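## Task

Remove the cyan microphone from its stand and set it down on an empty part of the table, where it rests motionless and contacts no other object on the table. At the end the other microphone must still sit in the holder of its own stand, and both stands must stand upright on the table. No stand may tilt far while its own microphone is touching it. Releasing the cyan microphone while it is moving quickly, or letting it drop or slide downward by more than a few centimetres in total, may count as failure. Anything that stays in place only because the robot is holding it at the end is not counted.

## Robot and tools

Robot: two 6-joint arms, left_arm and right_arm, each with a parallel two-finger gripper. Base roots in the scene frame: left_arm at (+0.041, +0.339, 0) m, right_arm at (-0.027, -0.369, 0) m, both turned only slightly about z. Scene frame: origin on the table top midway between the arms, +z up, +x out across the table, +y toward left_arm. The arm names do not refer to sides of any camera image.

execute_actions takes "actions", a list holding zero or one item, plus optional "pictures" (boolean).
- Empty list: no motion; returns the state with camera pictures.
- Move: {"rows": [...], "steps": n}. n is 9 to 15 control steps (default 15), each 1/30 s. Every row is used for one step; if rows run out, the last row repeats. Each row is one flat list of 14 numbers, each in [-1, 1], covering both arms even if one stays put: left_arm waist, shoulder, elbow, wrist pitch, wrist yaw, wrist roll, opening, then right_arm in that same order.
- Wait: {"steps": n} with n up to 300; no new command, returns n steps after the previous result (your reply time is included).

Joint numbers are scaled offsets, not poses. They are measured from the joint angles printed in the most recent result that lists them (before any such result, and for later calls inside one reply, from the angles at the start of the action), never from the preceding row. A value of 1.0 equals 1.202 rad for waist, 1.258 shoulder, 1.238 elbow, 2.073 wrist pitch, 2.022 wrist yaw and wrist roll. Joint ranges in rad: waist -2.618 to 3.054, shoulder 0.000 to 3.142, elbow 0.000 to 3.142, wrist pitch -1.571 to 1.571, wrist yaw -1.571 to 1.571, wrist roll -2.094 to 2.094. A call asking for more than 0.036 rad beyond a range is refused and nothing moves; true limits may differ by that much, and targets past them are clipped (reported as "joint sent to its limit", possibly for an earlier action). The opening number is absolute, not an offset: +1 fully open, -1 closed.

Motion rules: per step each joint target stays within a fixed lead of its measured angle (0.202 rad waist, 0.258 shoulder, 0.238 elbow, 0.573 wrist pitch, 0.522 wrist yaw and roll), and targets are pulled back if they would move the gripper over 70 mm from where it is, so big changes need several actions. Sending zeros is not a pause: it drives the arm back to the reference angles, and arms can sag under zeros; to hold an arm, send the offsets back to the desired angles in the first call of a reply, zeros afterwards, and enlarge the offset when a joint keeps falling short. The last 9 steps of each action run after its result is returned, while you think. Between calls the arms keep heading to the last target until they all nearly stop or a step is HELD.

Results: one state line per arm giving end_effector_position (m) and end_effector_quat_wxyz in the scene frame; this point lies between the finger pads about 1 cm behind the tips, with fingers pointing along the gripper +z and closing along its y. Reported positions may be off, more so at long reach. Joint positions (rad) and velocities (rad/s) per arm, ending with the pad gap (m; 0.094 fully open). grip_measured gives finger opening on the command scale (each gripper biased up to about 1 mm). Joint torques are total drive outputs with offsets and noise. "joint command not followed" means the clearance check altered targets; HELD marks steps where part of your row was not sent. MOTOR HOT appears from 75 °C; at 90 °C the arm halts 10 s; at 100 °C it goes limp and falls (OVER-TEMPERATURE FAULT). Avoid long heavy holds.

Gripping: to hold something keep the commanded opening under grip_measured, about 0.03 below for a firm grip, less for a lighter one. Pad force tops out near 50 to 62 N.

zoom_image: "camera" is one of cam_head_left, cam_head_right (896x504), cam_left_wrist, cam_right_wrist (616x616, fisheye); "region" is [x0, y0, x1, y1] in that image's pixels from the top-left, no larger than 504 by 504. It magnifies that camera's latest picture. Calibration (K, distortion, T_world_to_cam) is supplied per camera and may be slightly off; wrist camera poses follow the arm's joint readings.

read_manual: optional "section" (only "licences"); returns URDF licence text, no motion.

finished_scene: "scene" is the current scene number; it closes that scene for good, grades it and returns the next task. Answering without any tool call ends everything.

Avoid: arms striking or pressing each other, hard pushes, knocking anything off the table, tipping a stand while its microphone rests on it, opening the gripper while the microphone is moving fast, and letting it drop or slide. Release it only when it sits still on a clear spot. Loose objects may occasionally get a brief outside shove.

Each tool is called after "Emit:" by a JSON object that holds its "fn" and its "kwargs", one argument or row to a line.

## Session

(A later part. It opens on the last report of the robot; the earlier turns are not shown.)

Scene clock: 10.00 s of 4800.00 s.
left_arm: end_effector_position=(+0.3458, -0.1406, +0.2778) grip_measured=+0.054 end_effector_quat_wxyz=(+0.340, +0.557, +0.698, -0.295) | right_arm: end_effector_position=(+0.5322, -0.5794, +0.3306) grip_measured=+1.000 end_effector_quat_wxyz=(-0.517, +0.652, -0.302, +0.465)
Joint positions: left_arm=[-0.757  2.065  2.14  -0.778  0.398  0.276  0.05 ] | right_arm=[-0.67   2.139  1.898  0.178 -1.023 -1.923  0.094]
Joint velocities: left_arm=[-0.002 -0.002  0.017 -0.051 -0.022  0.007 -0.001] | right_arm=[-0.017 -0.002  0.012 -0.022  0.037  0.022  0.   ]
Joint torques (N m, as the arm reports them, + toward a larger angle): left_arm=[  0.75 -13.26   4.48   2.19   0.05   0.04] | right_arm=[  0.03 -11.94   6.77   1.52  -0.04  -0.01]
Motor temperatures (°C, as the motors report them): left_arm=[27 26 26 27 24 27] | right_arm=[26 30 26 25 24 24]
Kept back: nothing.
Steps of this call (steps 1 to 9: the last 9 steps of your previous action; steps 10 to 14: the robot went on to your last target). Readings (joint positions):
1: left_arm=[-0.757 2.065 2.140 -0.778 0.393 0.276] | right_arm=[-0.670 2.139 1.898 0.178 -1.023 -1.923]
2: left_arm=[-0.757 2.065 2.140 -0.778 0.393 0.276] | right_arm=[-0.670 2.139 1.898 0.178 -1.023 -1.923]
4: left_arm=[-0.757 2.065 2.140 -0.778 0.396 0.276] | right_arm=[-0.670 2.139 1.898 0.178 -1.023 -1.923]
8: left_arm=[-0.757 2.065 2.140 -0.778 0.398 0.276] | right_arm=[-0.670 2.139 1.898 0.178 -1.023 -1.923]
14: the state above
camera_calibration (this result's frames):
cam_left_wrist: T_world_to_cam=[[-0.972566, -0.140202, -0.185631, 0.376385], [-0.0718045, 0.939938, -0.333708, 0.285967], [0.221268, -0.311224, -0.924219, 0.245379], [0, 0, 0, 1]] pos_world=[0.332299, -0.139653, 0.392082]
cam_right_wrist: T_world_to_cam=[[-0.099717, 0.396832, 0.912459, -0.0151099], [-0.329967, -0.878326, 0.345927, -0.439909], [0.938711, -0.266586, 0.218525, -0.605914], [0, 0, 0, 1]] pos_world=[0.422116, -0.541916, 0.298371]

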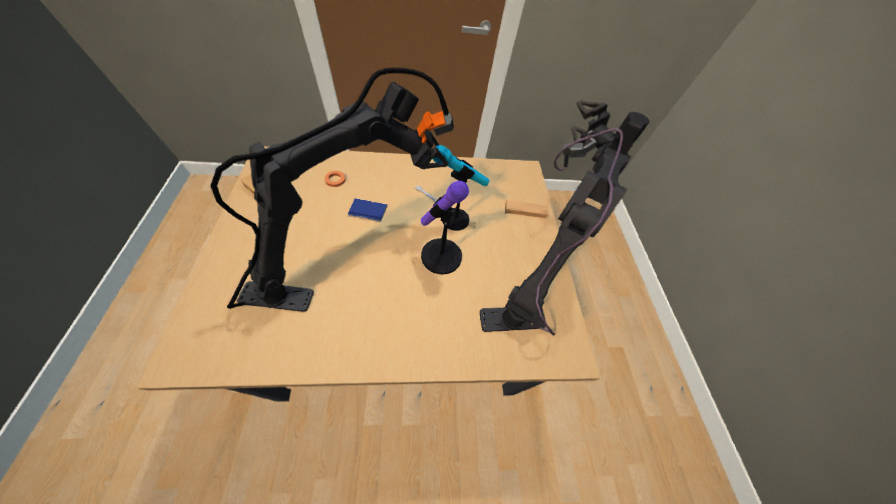

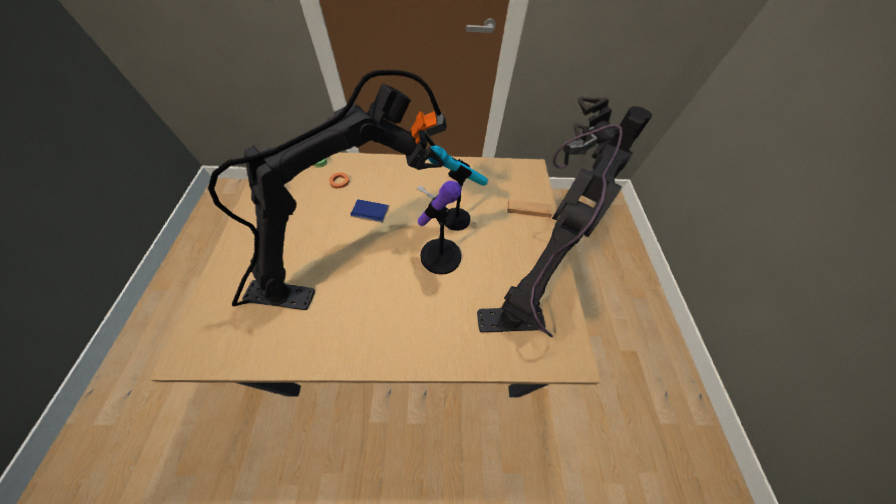

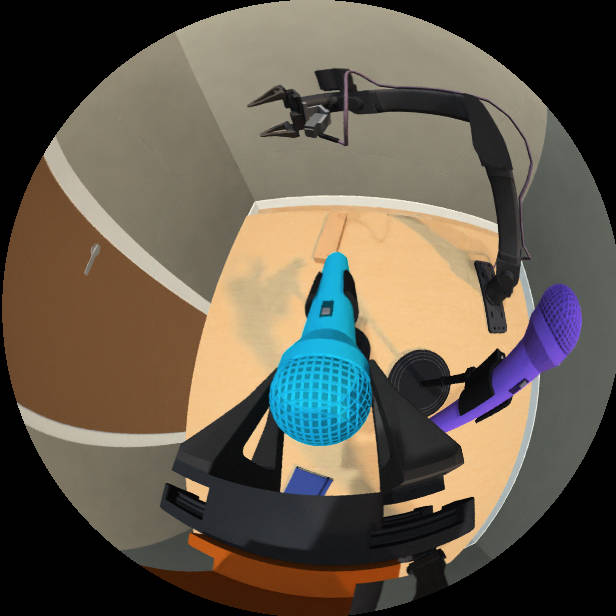

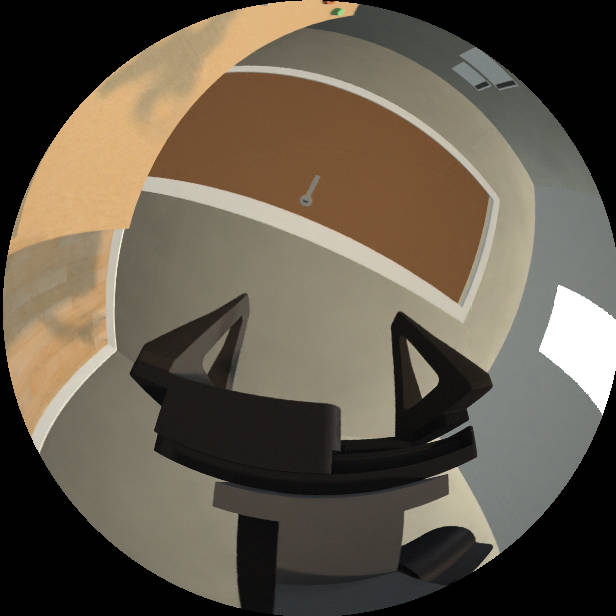

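Emit:
{"fn": "execute_actions", "kwargs": {
  "actions": [
    {"rows":[[0.005,-0.011,-0.01,0.005,0,0,-0.1,0,0,0,0,0,0,1]],"steps":12}
  ]
}}

Emit:
{"fn": "execute_actions", "kwargs": {
  "actions": [
    {"rows":[[0.012,-0.03,-0.015,0,0.008,0.003,-0.1,0,0,0,0,0,0,1],[0.016,-0.04,-0.02,0,0.01,0.005,-0.1,0,0,0,0,0,0,1],[0.02,-0.05,-0.027,-0.005,0.012,0.007,-0.1,0,0,0,0,0,0,1],[0.025,-0.06,-0.035,-0.008,0.015,0.009,-0.1,0,0,0,0,0,0,1],[0.03,-0.07,-0.042,-0.01,0.017,0.011,-0.1,0,0,0,0,0,0,1],[0.035,-0.08,-0.05,-0.013,0.02,0.013,-0.1,0,0,0,0,0,0,1],[0.038,-0.088,-0.056,-0.015,0.022,0.015,-0.1,0,0,0,0,0,0,1]]}
  ]
}}

Emit:
{"fn": "execute_actions", "kwargs": {
  "actions": [
    {"steps":16}
  ],
  "pictures": true
}}

Scene clock: 10.73 s of 4800.00 s.
left_arm: end_effector_position=(+0.3454, -0.1407, +0.2779) grip_measured=+0.019 end_effector_quat_wxyz=(+0.339, +0.557, +0.698, -0.296) | right_arm: end_effector_position=(+0.5322, -0.5794, +0.3306) grip_measured=+1.000 end_effector_quat_wxyz=(-0.517, +0.652, -0.302, +0.465)
Joint positions: left_arm=[-0.757  2.065  2.14  -0.778  0.4    0.276  0.048] | right_arm=[-0.67   2.139  1.898  0.178 -1.023 -1.923  0.094]
Joint velocities: left_arm=[ 0.002 -0.007 -0.017  0.022  0.007  0.007  0.   ] | right_arm=[ 0.012  0.002 -0.002  0.022 -0.037  0.037  0.   ]
Joint torques (N m, as the arm reports them, + toward a larger angle): left_arm=[  0.39 -13.25   4.66   2.2    0.1    0.02] | right_arm=[  0.   -11.92   6.76   1.52  -0.05  -0.02]
Motor temperatures (°C, as the motors report them): left_arm=[27 26 26 27 24 27] | right_arm=[26 30 26 25 24 24]
Steps of this call (steps 1 to 15: the robot went on to your last target; steps 16 to 19: nothing new was sent; steps 20 to 22: the first 3 steps of this action). Readings (joint positions):
20: left_arm=[-0.757 2.065 2.140 -0.778 0.399 0.276] | right_arm=[-0.670 2.139 1.898 0.178 -1.023 -1.923]
21: left_arm=[-0.757 2.065 2.140 -0.778 0.400 0.276] | right_arm=[-0.670 2.139 1.898 0.178 -1.023 -1.923]
22: the state above

Scene clock: 11.23 s of 4800.00 s.
left_arm: end_effector_position=(+0.3430, -0.1315, +0.2794) grip_measured=+0.019 end_effector_quat_wxyz=(+0.337, +0.560, +0.697, -0.295) | right_arm: end_effector_position=(+0.5322, -0.5794, +0.3306) grip_measured=+1.000 end_effector_quat_wxyz=(-0.517, +0.652, -0.302, +0.465)
Joint positions: left_arm=[-0.747  2.032  2.102 -0.782  0.411  0.289  0.048] | right_arm=[-0.67   2.139  1.898  0.178 -1.023 -1.924  0.094]
Joint velocities: left_arm=[ 0.11  -0.291 -0.31  -0.095  0.095  0.125 -0.001] | right_arm=[-0.002 -0.002  0.002  0.022 -0.007  0.037  0.   ]
Joint torques (N m, as the arm reports them, + toward a larger angle): left_arm=[  1.67 -16.21   5.2    1.97   0.23   0.04] | right_arm=[  0.   -11.86   6.74   1.51  -0.05   0.  ]
Motor temperatures (°C, as the motors report them): left_arm=[27 27 26 27 24 27] | right_arm=[26 30 26 25 24 24]
Steps of this call (steps 1 to 9: the last 9 steps of your previous action; steps 10 to 15: the first 6 steps of this action, its rows measured from where the robot was after step 9). Readings (joint positions):
9: left_arm=[-0.757 2.065 2.140 -0.778 0.401 0.276] | right_arm=[-0.670 2.139 1.898 0.178 -1.023 -1.923]
10: left_arm=[-0.757 2.065 2.140 -0.778 0.402 0.276] | right_arm=[-0.670 2.139 1.898 0.178 -1.023 -1.923]
11: left_arm=[-0.757 2.063 2.138 -0.778 0.403 0.278] | right_arm=[-0.670 2.139 1.898 0.178 -1.023 -1.923]
13: left_arm=[-0.754 2.050 2.122 -0.779 0.406 0.282] | right_arm=[-0.670 2.139 1.898 0.178 -1.023 -1.924]
15: the state above

Scene clock: 11.77 s of 4800.00 s.
left_arm: end_effector_position=(+0.3452, -0.1160, +0.2810) grip_measured=+0.019 end_effector_quat_wxyz=(+0.330, +0.557, +0.703, -0.293) | right_arm: end_effector_position=(+0.5322, -0.5794, +0.3306) grip_measured=+1.000 end_effector_quat_wxyz=(-0.517, +0.652, -0.302, +0.465)
Joint positions: left_arm=[-0.721  2.001  2.077 -0.811  0.425  0.301  0.048] | right_arm=[-0.67   2.139  1.898  0.178 -1.023 -1.924  0.094]
Joint velocities: left_arm=[ 0.002  0.012  0.007 -0.051 -0.022  0.022 -0.   ] | right_arm=[-0.002  0.002  0.002  0.022  0.022 -0.022  0.   ]
Joint torques (N m, as the arm reports them, + toward a larger angle): left_arm=[  0.78 -15.59   5.04   2.06   0.29   0.09] | right_arm=[  0.01 -11.92   6.75   1.51  -0.04  -0.01]
Motor temperatures (°C, as the motors report them): left_arm=[27 27 26 27 24 27] | right_arm=[26 30 26 25 24 24]
Kept back: nothing.
Steps of this call (steps 1 to 9: the last 9 steps of your previous action; steps 10 to 16: the robot went on to your last target). Readings (joint positions):
1: left_arm=[-0.741 2.022 2.092 -0.786 0.414 0.292] | right_arm=[-0.670 2.139 1.898 0.178 -1.023 -1.924]
2: left_arm=[-0.736 2.013 2.085 -0.795 0.416 0.294] | right_arm=[-0.670 2.139 1.898 0.178 -1.023 -1.924]
4: left_arm=[-0.726 2.003 2.078 -0.807 0.418 0.297] | right_arm=[-0.670 2.139 1.898 0.178 -1.023 -1.924]
8: left_arm=[-0.721 2.001 2.077 -0.811 0.422 0.299] | right_arm=[-0.670 2.139 1.898 0.178 -1.023 -1.924]
16: the state above
camera_calibration (this result's frames):
cam_left_wrist: T_world_to_cam=[[-0.975159, -0.137666, -0.173529, 0.377658], [-0.077174, 0.945483, -0.316397, 0.261536], [0.207626, -0.295145, -0.93262, 0.265008], [0, 0, 0, 1]] pos_world=[0.333438, -0.117071, 0.395436]
cam_right_wrist: T_world_to_cam=[[-0.100001, 0.397469, 0.912151, -0.0144878], [-0.330049, -0.878092, 0.346444, -0.4399], [0.938652, -0.266409, 0.218994, -0.605935], [0, 0, 0, 1]] pos_world=[0.422125, -0.541941, 0.298312]

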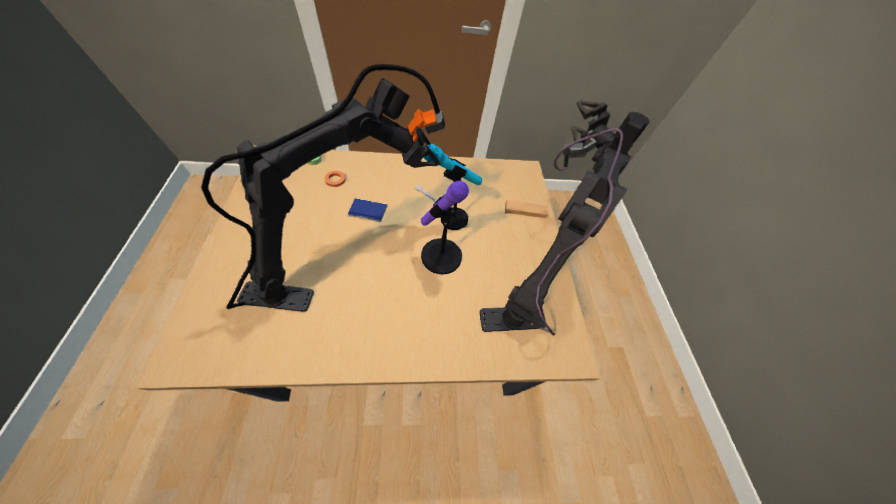

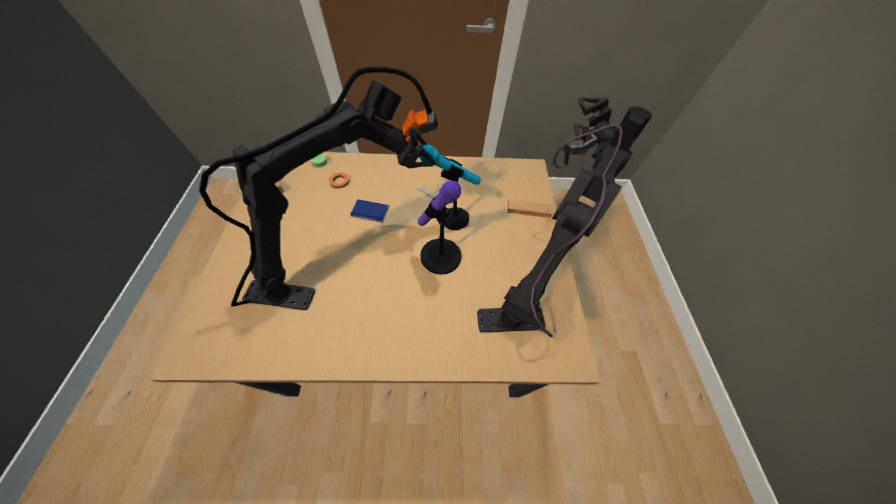

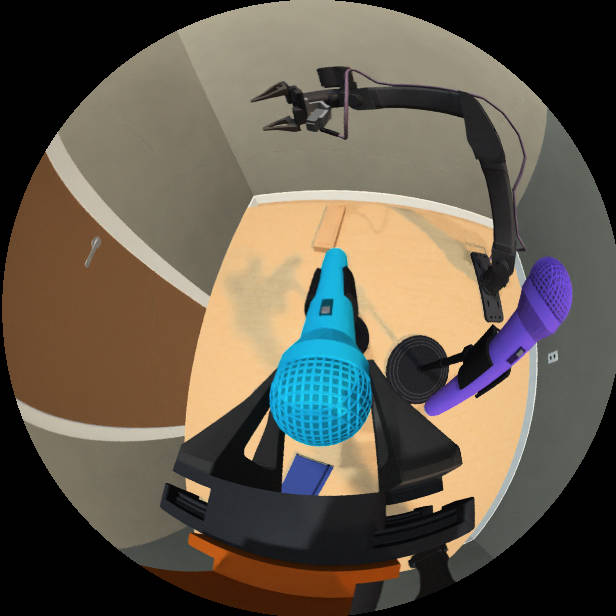

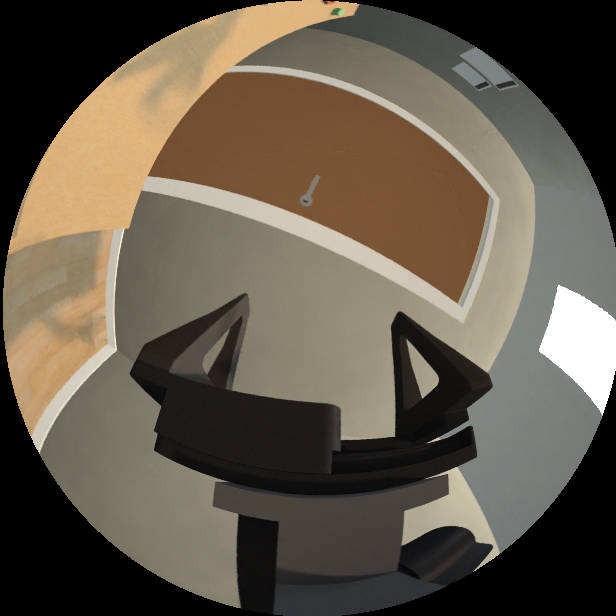

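Emit:
{"fn": "execute_actions", "kwargs": {
  "actions": [
    {"rows":[[0.007,-0.035,0,0,0.008,0,-0.1,0,-0.8,-0.8,0.1,0.506,0.951,1]]}
  ]
}}

Emit:
{"fn": "execute_actions", "kwargs": {
  "actions": [
    {"steps":25}
  ]
}}

Scene clock: 12.50 s of 4800.00 s.
left_arm: end_effector_position=(+0.3452, -0.1160, +0.2809) grip_measured=+0.019 end_effector_quat_wxyz=(+0.330, +0.558, +0.703, -0.293) | right_arm: end_effector_position=(+0.4728, -0.6192, +0.3415) grip_measured=+1.000 end_effector_quat_wxyz=(+0.504, -0.427, +0.580, -0.477)
Joint positions: left_arm=[-0.721  2.001  2.077 -0.811  0.425  0.302  0.048] | right_arm=[-0.669  1.777  1.434  0.3   -0.495 -1.413  0.094]
Joint velocities: left_arm=[ 0.012 -0.017 -0.007  0.051  0.051  0.007  0.   ] | right_arm=[-0.002 -2.23  -2.254  0.388  2.513  2.498  0.   ]
Joint torques (N m, as the arm reports them, + toward a larger angle): left_arm=[  0.62 -15.32   5.49   2.03   0.28   0.01] | right_arm=[ -0.08 -10.68   7.     1.89  -0.04   0.09]
Motor temperatures (°C, as the motors report them): left_arm=[27 27 26 27 24 27] | right_arm=[26 30 26 25 24 24]
Steps of this call (steps 1 to 15: the robot went on to your last target; step 16: nothing new was sent; steps 17 to 22: the first 6 steps of this action). Readings (joint positions):
17: left_arm=[-0.721 2.001 2.077 -0.811 0.425 0.302] | right_arm=[-0.669 2.110 1.851 0.212 -0.950 -1.855]
18: left_arm=[-0.721 2.001 2.077 -0.811 0.425 0.302] | right_arm=[-0.669 2.055 1.764 0.235 -0.859 -1.769]
20: left_arm=[-0.721 2.001 2.077 -0.811 0.425 0.302] | right_arm=[-0.669 1.926 1.595 0.269 -0.676 -1.591]
22: the state above

Scene clock: 13.33 s of 4800.00 s.
left_arm: end_effector_position=(+0.3452, -0.1160, +0.2809) grip_measured=+0.019 end_effector_quat_wxyz=(+0.330, +0.558, +0.703, -0.293) | right_arm: end_effector_position=(+0.3037, -0.5998, +0.4136) grip_measured=+1.000 end_effector_quat_wxyz=(+0.735, +0.181, +0.609, -0.240)
Joint positions: left_arm=[-0.721  2.001  2.077 -0.811  0.425  0.302  0.048] | right_arm=[-0.669  1.128  0.921  0.403 -0.014 -0.023  0.094]
Joint velocities: left_arm=[-0.012  0.007 -0.012 -0.066 -0.007 -0.081 -0.   ] | right_arm=[-0.012 -0.012  0.007  0.007 -0.037  0.095  0.   ]
Joint torques (N m, as the arm reports them, + toward a larger angle): left_arm=[  0.63 -15.31   5.52   2.04   0.26   0.04] | right_arm=[-0.15 -3.05  5.99  1.57  0.15  0.06]
Motor temperatures (°C, as the motors report them): left_arm=[27 27 26 27 24 27] | right_arm=[26 30 26 26 24 24]
Kept back: nothing.
Steps of this call (steps 1 to 9: the last 9 steps of your previous action; steps 10 to 25: the robot went on to your last target). Readings (joint positions):
1: left_arm=[-0.721 2.001 2.077 -0.811 0.425 0.302] | right_arm=[-0.669 1.698 1.357 0.314 -0.408 -1.324]
2: left_arm=[-0.721 2.001 2.077 -0.811 0.425 0.302] | right_arm=[-0.669 1.615 1.279 0.328 -0.331 -1.232]
4: left_arm=[-0.721 2.001 2.077 -0.811 0.425 0.302] | right_arm=[-0.669 1.435 1.118 0.353 -0.214 -1.037]
8: left_arm=[-0.721 2.001 2.077 -0.811 0.425 0.302] | right_arm=[-0.669 1.142 0.933 0.367 -0.096 -0.645]
25: the state above

Emit:
{"fn": "execute_actions", "kwargs": {
  "actions": [
    {"rows":[[0.007,-0.035,0,0,0.008,0,-0.1,0.4,0.18,-0.715,0.335,0.007,0.011,0.5]]}
  ]
}}

Emit:
{"fn": "execute_actions", "kwargs": {
  "actions": [
    {"steps":20}
  ]
}}

Emit:
{"fn": "execute_actions", "kwargs": {
  "actions": [
    {"rows":[[0.007,-0.035,0,0,0.008,0,-0.1,0.42,0,0,0,0,0,0.5]]}
  ]
}}

Emit:
{"fn": "execute_actions", "kwargs": {
  "actions": [
    {"steps":18}
  ],
  "pictures": true
}}

Scene clock: 13.90 s of 4800.00 s.
left_arm: end_effector_position=(+0.3452, -0.1160, +0.2809) grip_measured=+0.019 end_effector_quat_wxyz=(+0.330, +0.558, +0.703, -0.293) | right_arm: end_effector_position=(+0.3691, -0.5265, +0.3298) grip_measured=+0.503 end_effector_quat_wxyz=(+0.761, +0.118, +0.620, -0.151)
Joint positions: left_arm=[-0.721  2.001  2.077 -0.811  0.425  0.302  0.048] | right_arm=[-0.43   1.296  0.675  0.827  0.004 -0.009  0.071]
Joint velocities: left_arm=[-0.007 -0.027  0.012  0.022 -0.007  0.066 -0.   ] | right_arm=[ 1.38   0.794 -1.6    1.048 -0.037  0.022 -0.001]
Joint torques (N m, as the arm reports them, + toward a larger angle): left_arm=[  0.63 -15.3    5.53   2.04   0.27   0.03] | right_arm=[ 0.78 -5.72  5.41  1.86 -0.04  0.05]
Motor temperatures (°C, as the motors report them): left_arm=[27 28 26 27 24 27] | right_arm=[27 30 26 26 24 24]
Steps of this call (steps 1 to 11: the robot went on to your last target; steps 12 to 17: the first 6 steps of this action). Readings (joint positions):
12: left_arm=[-0.721 2.001 2.077 -0.811 0.425 0.302] | right_arm=[-0.654 1.142 0.898 0.471 -0.003 -0.009]
13: left_arm=[-0.721 2.001 2.077 -0.811 0.425 0.302] | right_arm=[-0.619 1.165 0.864 0.576 0.003 -0.009]
15: left_arm=[-0.721 2.001 2.077 -0.811 0.425 0.302] | right_arm=[-0.526 1.232 0.779 0.736 0.004 -0.009]
17: the state above

Scene clock: 14.57 s of 4800.00 s.
left_arm: end_effector_position=(+0.3452, -0.1160, +0.2809) grip_measured=+0.019 end_effector_quat_wxyz=(+0.330, +0.558, +0.703, -0.293) | right_arm: end_effector_position=(+0.2898, -0.4101, +0.0871) grip_measured=+0.503 end_effector_quat_wxyz=(+0.607, +0.048, +0.792, -0.041)
Joint positions: left_arm=[-0.721  2.001  2.077 -0.811  0.425  0.302  0.048] | right_arm=[-0.187  1.361  0.019  1.079 -0.007 -0.009  0.071]
Joint velocities: left_arm=[ 0.002 -0.002 -0.002  0.022  0.022 -0.066 -0.   ] | right_arm=[ 0.002 -0.012  0.007  0.154 -0.037 -0.022 -0.001]
Joint torques (N m, as the arm reports them, + toward a larger angle): left_arm=[  0.6  -15.32   5.54   2.04   0.26   0.04] | right_arm=[-0.06 -3.07  5.48  1.89  0.09  0.06]
Motor temperatures (°C, as the motors report them): left_arm=[27 28 26 27 24 27] | right_arm=[27 30 26 26 24 24]
Kept back: nothing.
Steps of this call (steps 1 to 9: the last 9 steps of your previous action; steps 10 to 20: the robot went on to your last target). Readings (joint positions):
1: left_arm=[-0.721 2.001 2.077 -0.811 0.425 0.302] | right_arm=[-0.380 1.321 0.617 0.859 0.004 -0.009]
2: left_arm=[-0.721 2.001 2.077 -0.811 0.425 0.302] | right_arm=[-0.328 1.340 0.556 0.885 0.004 -0.009]
4: left_arm=[-0.721 2.001 2.077 -0.811 0.425 0.302] | right_arm=[-0.236 1.359 0.414 0.943 -0.000 -0.009]
8: left_arm=[-0.721 2.001 2.077 -0.811 0.425 0.302] | right_arm=[-0.187 1.360 0.104 1.009 -0.007 -0.009]
20: the state above

Scene clock: 14.77 s of 4800.00 s.
left_arm: end_effector_position=(+0.3452, -0.1160, +0.2809) grip_measured=+0.019 end_effector_quat_wxyz=(+0.330, +0.558, +0.703, -0.293) | right_arm: end_effector_position=(+0.2817, -0.2867, +0.0873) grip_measured=+0.503 end_effector_quat_wxyz=(+0.604, -0.105, +0.787, +0.076)
Joint positions: left_arm=[-0.721  2.001  2.077 -0.811  0.425  0.302  0.048] | right_arm=[ 0.208  1.361  0.019  1.08   0.001 -0.007  0.071]
Joint velocities: left_arm=[ 0.002 -0.007 -0.022 -0.037  0.11  -0.007 -0.001] | right_arm=[ 1.917 -0.012 -0.002 -0.022 -0.154 -0.022 -0.   ]
Joint torques (N m, as the arm reports them, + toward a larger angle): left_arm=[  0.6  -15.34   5.54   2.05   0.26   0.02] | right_arm=[-0.6  -2.6   4.25  1.85  0.07 -0.01]
Motor temperatures (°C, as the motors report them): left_arm=[27 28 26 27 24 27] | right_arm=[27 30 26 26 24 24]
Steps of this call (steps 1 to 6: the first 6 steps of this action). Readings (joint positions):
1: left_arm=[-0.721 2.001 2.077 -0.811 0.425 0.302] | right_arm=[-0.155 1.361 0.019 1.080 0.009 -0.007]
2: left_arm=[-0.721 2.001 2.077 -0.811 0.425 0.302] | right_arm=[-0.086 1.361 0.019 1.080 0.010 -0.007]
4: left_arm=[-0.721 2.001 2.077 -0.811 0.425 0.302] | right_arm=[0.063 1.361 0.019 1.080 0.005 -0.007]
6: the state above

Scene clock: 15.37 s of 4800.00 s.
left_arm: end_effector_position=(+0.3452, -0.1160, +0.2809) grip_measured=+0.019 end_effector_quat_wxyz=(+0.330, +0.558, +0.703, -0.293) | right_arm: end_effector_position=(+0.2709, -0.2537, +0.0873) grip_measured=+0.503 end_effector_quat_wxyz=(+0.598, -0.149, +0.779, +0.111)
Joint positions: left_arm=[-0.721  2.001  2.077 -0.811  0.425  0.302  0.048] | right_arm=[ 0.309  1.361  0.019  1.08  -0.012 -0.007  0.071]
Joint velocities: left_arm=[-0.022  0.002  0.012  0.007  0.007 -0.037  0.   ] | right_arm=[ 0.017 -0.012  0.002  0.007 -0.037 -0.066  0.001]
Joint torques (N m, as the arm reports them, + toward a larger angle): left_arm=[  0.59 -15.33   5.46   2.04   0.27   0.04] | right_arm=[ 0.75 -2.6   4.17  1.85  0.03 -0.02]
Motor temperatures (°C, as the motors report them): left_arm=[27 28 26 27 24 27] | right_arm=[27 30 26 26 24 24]
Kept back: nothing.
Steps of this call (steps 1 to 9: the last 9 steps of your previous action; steps 10 to 18: the robot went on to your last target). Readings (joint positions):
1: left_arm=[-0.721 2.001 2.077 -0.811 0.425 0.302] | right_arm=[0.262 1.361 0.019 1.080 -0.006 -0.007]
2: left_arm=[-0.721 2.001 2.077 -0.811 0.425 0.302] | right_arm=[0.293 1.361 0.019 1.080 -0.011 -0.007]
4: left_arm=[-0.721 2.001 2.077 -0.811 0.425 0.302] | right_arm=[0.309 1.361 0.019 1.080 -0.012 -0.007]
8: left_arm=[-0.721 2.001 2.077 -0.811 0.425 0.302] | right_arm=[0.309 1.361 0.019 1.080 -0.012 -0.007]
18: the state above
camera_calibration (this result's frames):
cam_left_wrist: T_world_to_cam=[[-0.975184, -0.13738, -0.173619, 0.377681], [-0.0769393, 0.945608, -0.31608, 0.261315], [0.207599, -0.294878, -0.932711, 0.265034], [0, 0, 0, 1]] pos_world=[0.333393, -0.117063, 0.395369]
cam_right_wrist: T_world_to_cam=[[0.42168, -0.900227, 0.108525, -0.34848], [-0.731566, -0.408481, -0.545852, 0.150034], [0.535721, 0.150782, -0.830824, 0.0860482], [0, 0, 0, 1]] pos_world=[0.210609, -0.265399, 0.191206]

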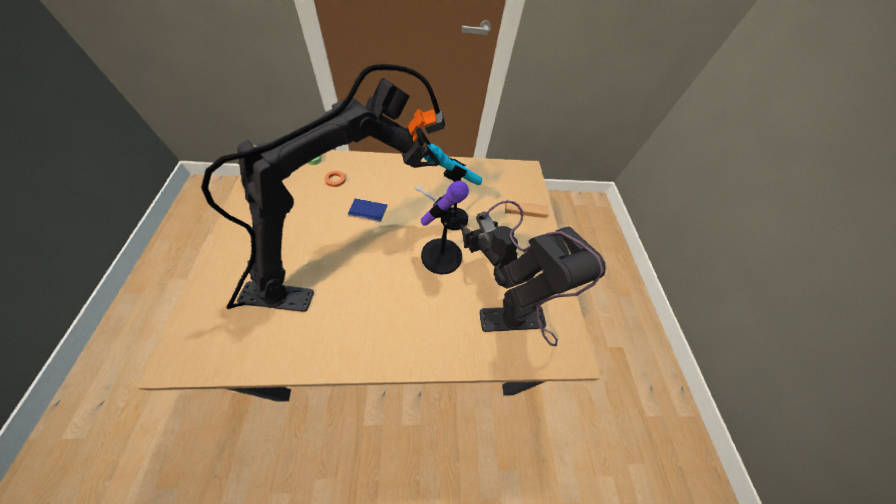

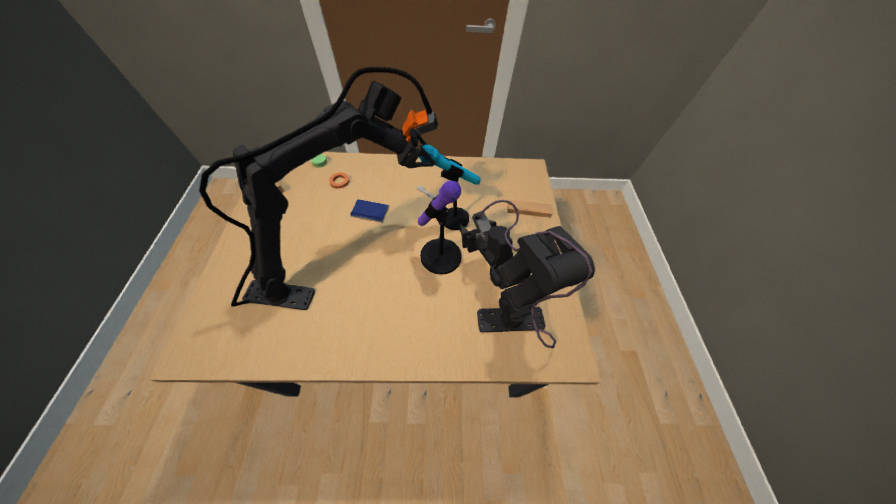

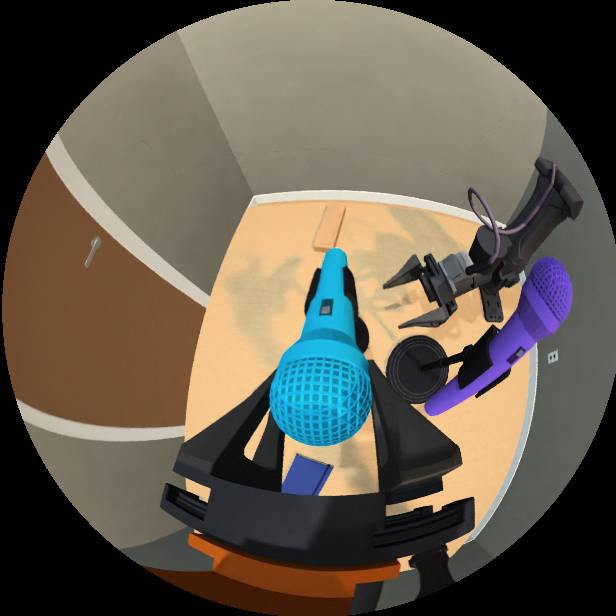

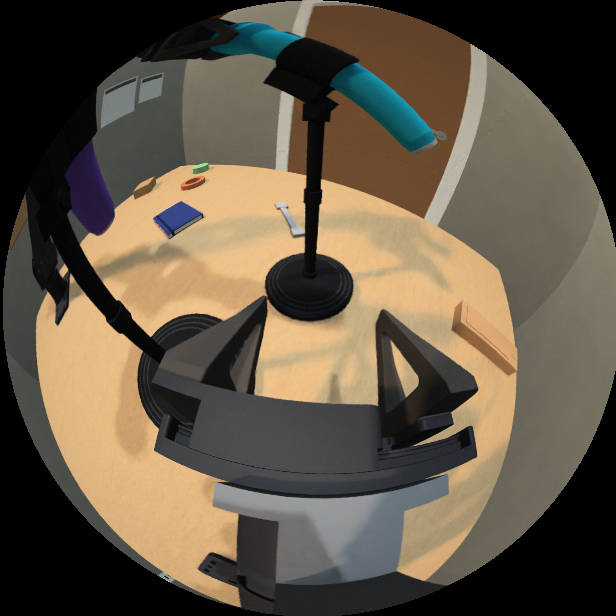

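Emit:
{"fn": "execute_actions", "kwargs": {
  "actions": [
    {"rows":[[0.007,-0.035,0,0,0.008,0,-0.1,0.015,0.05,0.06,0.005,0,0,0.5],[0.007,-0.035,0,0,0.008,0,-0.1,0.02,0.1,0.11,0.01,0,0,0.5],[0.007,-0.035,0,0,0.008,0,-0.1,0.025,0.15,0.16,0.015,0,0,0.5],[0.007,-0.035,0,0,0.008,0,-0.1,0.03,0.2,0.21,0.02,0,0,0.5],[0.007,-0.035,0,0,0.008,0,-0.1,0.033,0.25,0.26,0.025,0,0,0.5],[0.007,-0.035,0,0,0.008,0,-0.1,0.033,0.305,0.31,0.03,0,0,0.5]]}
  ]
}}

Emit:
{"fn": "execute_actions", "kwargs": {
  "actions": [
    {"steps":16}
  ],
  "pictures": true
}}

Scene clock: 16.00 s of 4800.00 s.
left_arm: end_effector_position=(+0.3452, -0.1160, +0.2809) grip_measured=+0.019 end_effector_quat_wxyz=(+0.330, +0.558, +0.703, -0.293) | right_arm: end_effector_position=(+0.3305, -0.2216, +0.0931) grip_measured=+0.503 end_effector_quat_wxyz=(+0.600, -0.157, +0.776, +0.119)
Joint positions: left_arm=[-0.721  2.001  2.077 -0.811  0.425  0.302  0.048] | right_arm=[ 0.333  1.625  0.272  1.098 -0.012 -0.007  0.071]
Joint velocities: left_arm=[ 0.007  0.012  0.002  0.022 -0.022 -0.022 -0.001] | right_arm=[ 0.11   1.868  1.966  0.388  0.022 -0.007  0.001]
Joint torques (N m, as the arm reports them, + toward a larger angle): left_arm=[  0.64 -15.34   5.46   2.04   0.28   0.02] | right_arm=[ 0.77 -4.41  5.15  1.81  0.   -0.02]
Motor temperatures (°C, as the motors report them): left_arm=[27 28 26 27 24 27] | right_arm=[27 30 26 26 24 24]
Steps of this call (steps 1 to 13: the robot went on to your last target; steps 14 to 19: the first 6 steps of this action). Readings (joint positions):
14: left_arm=[-0.721 2.001 2.077 -0.811 0.425 0.302] | right_arm=[0.310 1.369 0.025 1.080 -0.012 -0.007]
15: left_arm=[-0.721 2.001 2.077 -0.811 0.425 0.302] | right_arm=[0.313 1.395 0.047 1.080 -0.012 -0.007]
17: left_arm=[-0.721 2.001 2.077 -0.811 0.425 0.302] | right_arm=[0.323 1.498 0.141 1.083 -0.012 -0.007]
19: the state above

Scene clock: 16.53 s of 4800.00 s.
left_arm: end_effector_position=(+0.3452, -0.1160, +0.2809) grip_measured=+0.019 end_effector_quat_wxyz=(+0.330, +0.558, +0.703, -0.293) | right_arm: end_effector_position=(+0.3611, -0.2067, +0.1012) grip_measured=+0.503 end_effector_quat_wxyz=(+0.616, -0.157, +0.762, +0.124)
Joint positions: left_arm=[-0.721  2.001  2.077 -0.811  0.425  0.302  0.048] | right_arm=[ 0.338  1.738  0.393  1.133 -0.012 -0.007  0.071]
Joint velocities: left_arm=[ 0.007  0.002 -0.002  0.022  0.007  0.066  0.001] | right_arm=[-0.017  0.007  0.002 -0.022  0.037 -0.007  0.   ]
Joint torques (N m, as the arm reports them, + toward a larger angle): left_arm=[  0.61 -15.37   5.44   2.05   0.26   0.03] | right_arm=[ 0.97 -5.54  4.91  1.94 -0.01 -0.02]
Motor temperatures (°C, as the motors report them): left_arm=[27 28 26 27 24 27] | right_arm=[27 29 26 26 24 24]
Kept back: nothing.
Steps of this call (steps 1 to 9: the last 9 steps of your previous action; steps 10 to 16: the robot went on to your last target). Readings (joint positions):
1: left_arm=[-0.721 2.001 2.077 -0.811 0.425 0.302] | right_arm=[0.336 1.681 0.332 1.108 -0.012 -0.007]
2: left_arm=[-0.721 2.001 2.077 -0.811 0.425 0.302] | right_arm=[0.337 1.717 0.372 1.116 -0.012 -0.007]
4: left_arm=[-0.721 2.001 2.077 -0.811 0.425 0.302] | right_arm=[0.338 1.738 0.393 1.126 -0.012 -0.007]
8: left_arm=[-0.721 2.001 2.077 -0.811 0.425 0.302] | right_arm=[0.338 1.738 0.393 1.130 -0.012 -0.007]
16: the state above
camera_calibration (this result's frames):
cam_left_wrist: T_world_to_cam=[[-0.975184, -0.13738, -0.173619, 0.377681], [-0.0769393, 0.945608, -0.31608, 0.261315], [0.207599, -0.294878, -0.932711, 0.265034], [0, 0, 0, 1]] pos_world=[0.333393, -0.117063, 0.395369]
cam_right_wrist: T_world_to_cam=[[0.442454, -0.889734, 0.112286, -0.351448], [-0.693025, -0.418696, -0.586865, 0.230938], [0.569167, 0.181844, -0.801861, 0.0335938], [0, 0, 0, 1]] pos_world=[0.296425, -0.222112, 0.201929]

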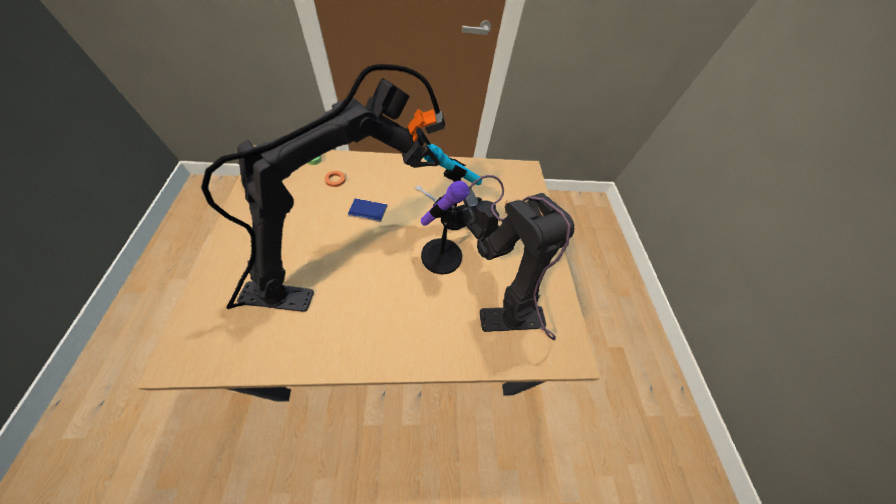

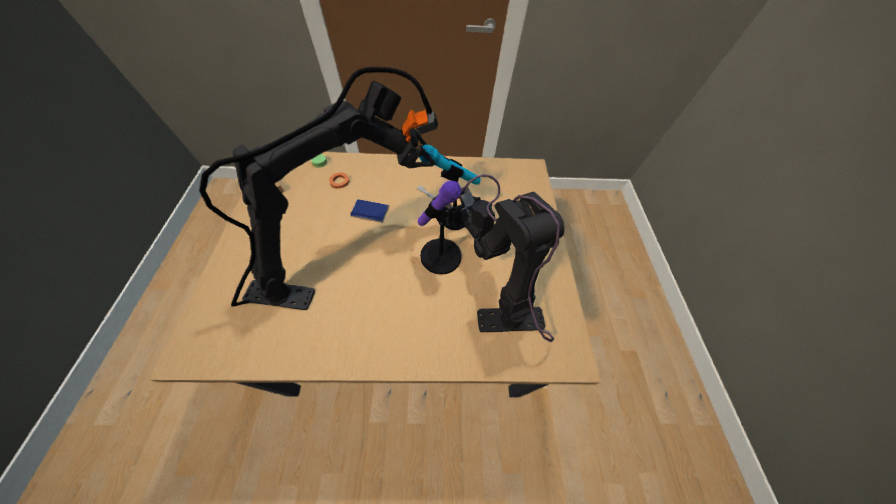

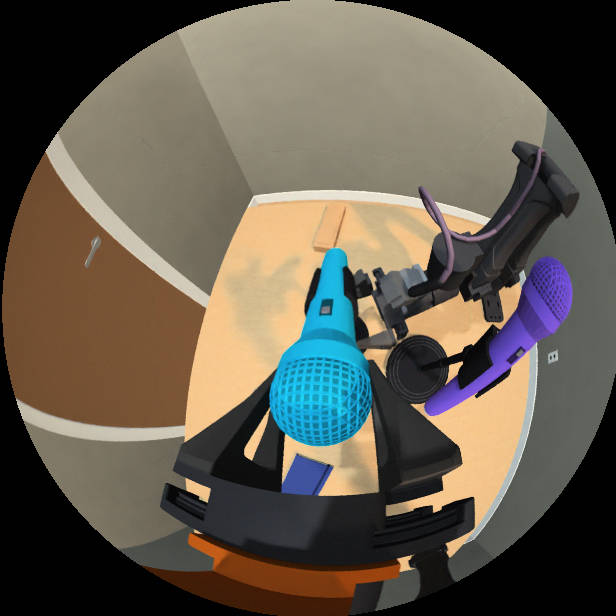

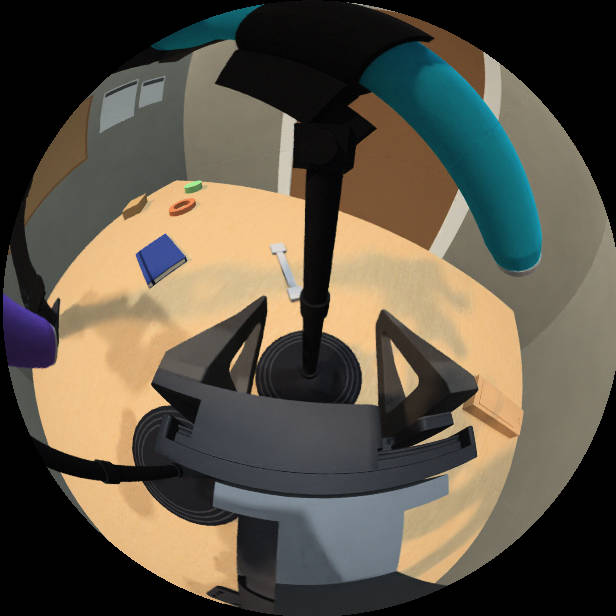

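Close on the pole, then pull again, with more lift.

Emit:
{"fn": "execute_actions", "kwargs": {
  "actions": [
    {"rows":[[0.007,-0.035,0,0,0.008,0,-0.1,0,0,0,0,0,0,-0.85]]}
  ]
}}

Emit:
{"fn": "execute_actions", "kwargs": {
  "actions": [
    {"rows":[[0.012,-0.05,0,0,0.01,0.003,-0.1,0,0,0,0,0,0,-0.85],[0.016,-0.06,-0.005,0,0.012,0.005,-0.1,0,0,0,0,0,0,-0.85],[0.02,-0.07,-0.01,0,0.015,0.007,-0.1,0,0,0,0,0,0,-0.85],[0.025,-0.08,-0.018,-0.003,0.018,0.009,-0.1,0,0,0,0,0,0,-0.85],[0.03,-0.09,-0.025,-0.006,0.02,0.011,-0.1,0,0,0,0,0,0,-0.85],[0.035,-0.1,-0.032,-0.01,0.023,0.013,-0.1,0,0,0,0,0,0,-0.85],[0.04,-0.115,-0.04,-0.015,0.027,0.015,-0.1,0,0,0,0,0,0,-0.85]]}
  ]
}}

Emit:
{"fn": "execute_actions", "kwargs": {
  "actions": [
    {"steps":16}
  ],
  "pictures": true
}}

Scene clock: 17.30 s of 4800.00 s.
left_arm: end_effector_position=(+0.3452, -0.1160, +0.2810) grip_measured=+0.019 end_effector_quat_wxyz=(+0.330, +0.558, +0.703, -0.293) | right_arm: end_effector_position=(+0.3591, -0.2020, +0.1013) grip_measured=-0.778 end_effector_quat_wxyz=(+0.615, -0.168, +0.760, +0.128)
Joint positions: left_arm=[-0.721  2.001  2.077 -0.811  0.425  0.302  0.048] | right_arm=[ 0.344  1.738  0.393  1.133 -0.027 -0.018  0.01 ]
Joint velocities: left_arm=[-0.007 -0.007 -0.002  0.007 -0.022 -0.022 -0.   ] | right_arm=[ 0.007  0.002 -0.002  0.022 -0.051 -0.154  0.001]
Joint torques (N m, as the arm reports them, + toward a larger angle): left_arm=[  0.65 -15.29   5.47   2.     0.27   0.03] | right_arm=[-0.54 -5.97  4.15  1.86  0.34  0.37]
Motor temperatures (°C, as the motors report them): left_arm=[27 29 26 28 24 27] | right_arm=[27 29 26 26 24 24]
Steps of this call (steps 1 to 15: the robot went on to your last target; steps 16 to 17: nothing new was sent; steps 18 to 23: the first 6 steps of this action). Readings (joint positions):
18: left_arm=[-0.721 2.001 2.077 -0.811 0.425 0.302] | right_arm=[0.338 1.738 0.393 1.133 -0.012 -0.007]
19: left_arm=[-0.721 2.001 2.077 -0.811 0.425 0.302] | right_arm=[0.338 1.738 0.393 1.133 -0.012 -0.007]
21: left_arm=[-0.721 2.001 2.077 -0.811 0.425 0.302] | right_arm=[0.338 1.738 0.393 1.133 -0.016 -0.007]
23: the state above

Scene clock: 17.80 s of 4800.00 s.
left_arm: end_effector_position=(+0.3425, -0.1084, +0.2826) grip_measured=+0.019 end_effector_quat_wxyz=(+0.329, +0.559, +0.703, -0.290) | right_arm: end_effector_position=(+0.3576, -0.1985, +0.1019) grip_measured=-0.778 end_effector_quat_wxyz=(+0.617, -0.184, +0.755, +0.126)
Joint positions: left_arm=[-0.715  1.972  2.046 -0.815  0.427  0.311  0.048] | right_arm=[ 0.347  1.738  0.393  1.136 -0.042 -0.047  0.01 ]
Joint velocities: left_arm=[ 0.085 -0.266 -0.276 -0.139  0.037  0.051  0.   ] | right_arm=[ 0.042  0.002 -0.012  0.066 -0.095 -0.154 -0.001]
Joint torques (N m, as the arm reports them, + toward a larger angle): left_arm=[  2.23 -18.29   6.23   2.01   0.43   0.11] | right_arm=[-0.56 -6.01  4.15  1.74  0.39  0.31]
Motor temperatures (°C, as the motors report them): left_arm=[27 29 26 28 24 27] | right_arm=[27 29 26 27 24 24]
Steps of this call (steps 1 to 9: the last 9 steps of your previous action; steps 10 to 15: the first 6 steps of this action, its rows measured from where the robot was after step 9). Readings (joint positions):
9: left_arm=[-0.721 2.001 2.077 -0.811 0.425 0.302] | right_arm=[0.344 1.738 0.393 1.133 -0.028 -0.030]
10: left_arm=[-0.721 2.001 2.077 -0.811 0.425 0.302] | right_arm=[0.344 1.738 0.393 1.133 -0.030 -0.033]
11: left_arm=[-0.721 1.999 2.077 -0.811 0.425 0.302] | right_arm=[0.344 1.738 0.393 1.133 -0.030 -0.036]
13: left_arm=[-0.720 1.989 2.065 -0.812 0.425 0.306] | right_arm=[0.345 1.738 0.393 1.133 -0.036 -0.040]
15: the state above

Scene clock: 18.33 s of 4800.00 s.
left_arm: end_effector_position=(+0.3397, -0.0935, +0.2860) grip_measured=+0.019 end_effector_quat_wxyz=(+0.323, +0.559, +0.708, -0.286) | right_arm: end_effector_position=(+0.3527, -0.1878, +0.1024) grip_measured=-0.778 end_effector_quat_wxyz=(+0.615, -0.202, +0.750, +0.139)
Joint positions: left_arm=[-0.698  1.933  2.019 -0.848  0.432  0.324  0.048] | right_arm=[ 0.362  1.738  0.393  1.138 -0.072 -0.056  0.01 ]
Joint velocities: left_arm=[ 0.002 -0.012  0.027 -0.037 -0.007  0.066  0.   ] | right_arm=[-0.002 -0.002 -0.012  0.125  0.007  0.037 -0.002]
Joint torques (N m, as the arm reports them, + toward a larger angle): left_arm=[  1.84 -17.47   6.2    2.05   0.53   0.09] | right_arm=[-1.49 -5.99  4.15  1.82  0.56  0.25]
Motor temperatures (°C, as the motors report them): left_arm=[27 29 26 28 24 27] | right_arm=[27 29 26 27 24 24]
Kept back: nothing.
Steps of this call (steps 1 to 9: the last 9 steps of your previous action; steps 10 to 16: the robot went on to your last target). Readings (joint positions):
1: left_arm=[-0.711 1.961 2.035 -0.819 0.429 0.313] | right_arm=[0.349 1.738 0.393 1.137 -0.047 -0.051]
2: left_arm=[-0.707 1.952 2.026 -0.826 0.430 0.315] | right_arm=[0.353 1.738 0.393 1.137 -0.053 -0.054]
4: left_arm=[-0.701 1.939 2.019 -0.837 0.432 0.318] | right_arm=[0.359 1.738 0.393 1.138 -0.062 -0.056]
8: left_arm=[-0.698 1.933 2.019 -0.847 0.432 0.322] | right_arm=[0.362 1.738 0.393 1.138 -0.072 -0.056]
16: the state above
camera_calibration (this result's frames):
cam_left_wrist: T_world_to_cam=[[-0.975417, -0.137782, -0.17198, 0.375891], [-0.0819815, 0.951301, -0.297162, 0.238091], [0.204548, -0.275758, -0.939211, 0.282192], [0, 0, 0, 1]] pos_world=[0.328448, -0.0968888, 0.400436]
cam_right_wrist: T_world_to_cam=[[0.520128, -0.841356, 0.146921, -0.352912], [-0.639113, -0.497522, -0.586521, 0.199846], [0.56657, 0.211167, -0.796497, 0.0418072], [0, 0, 0, 1]] pos_world=[0.287597, -0.206326, 0.202363]

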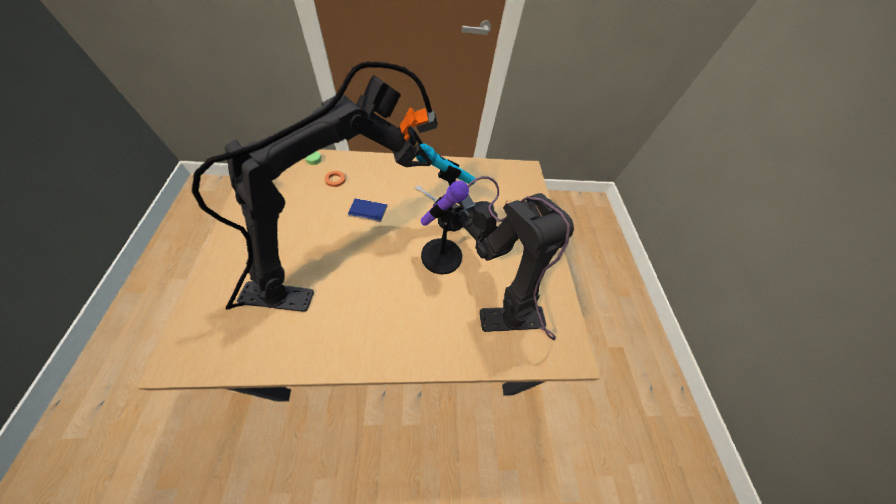

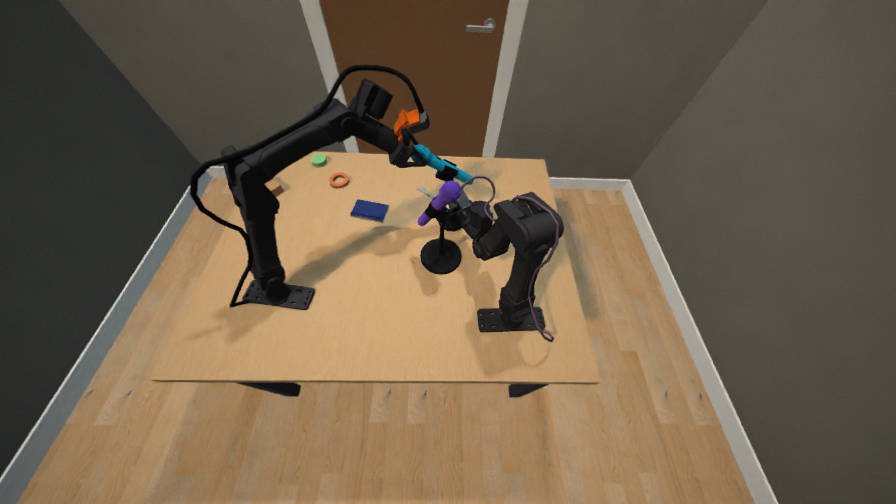

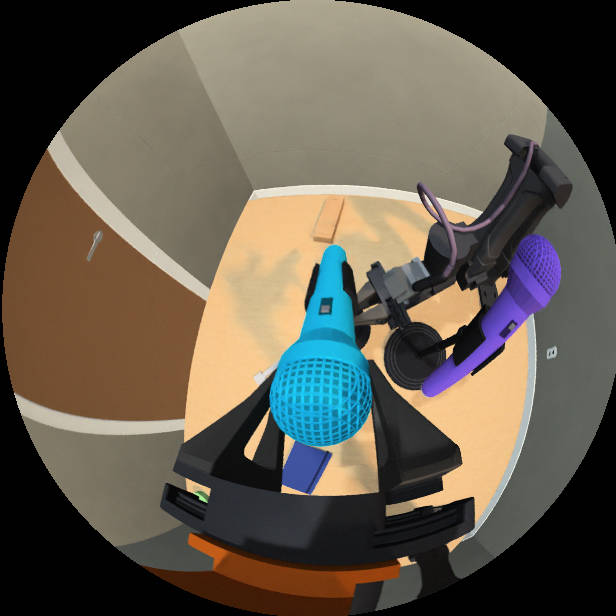

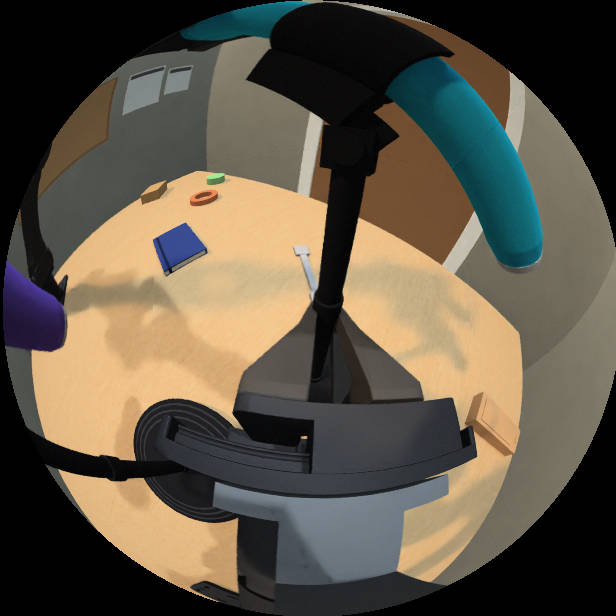

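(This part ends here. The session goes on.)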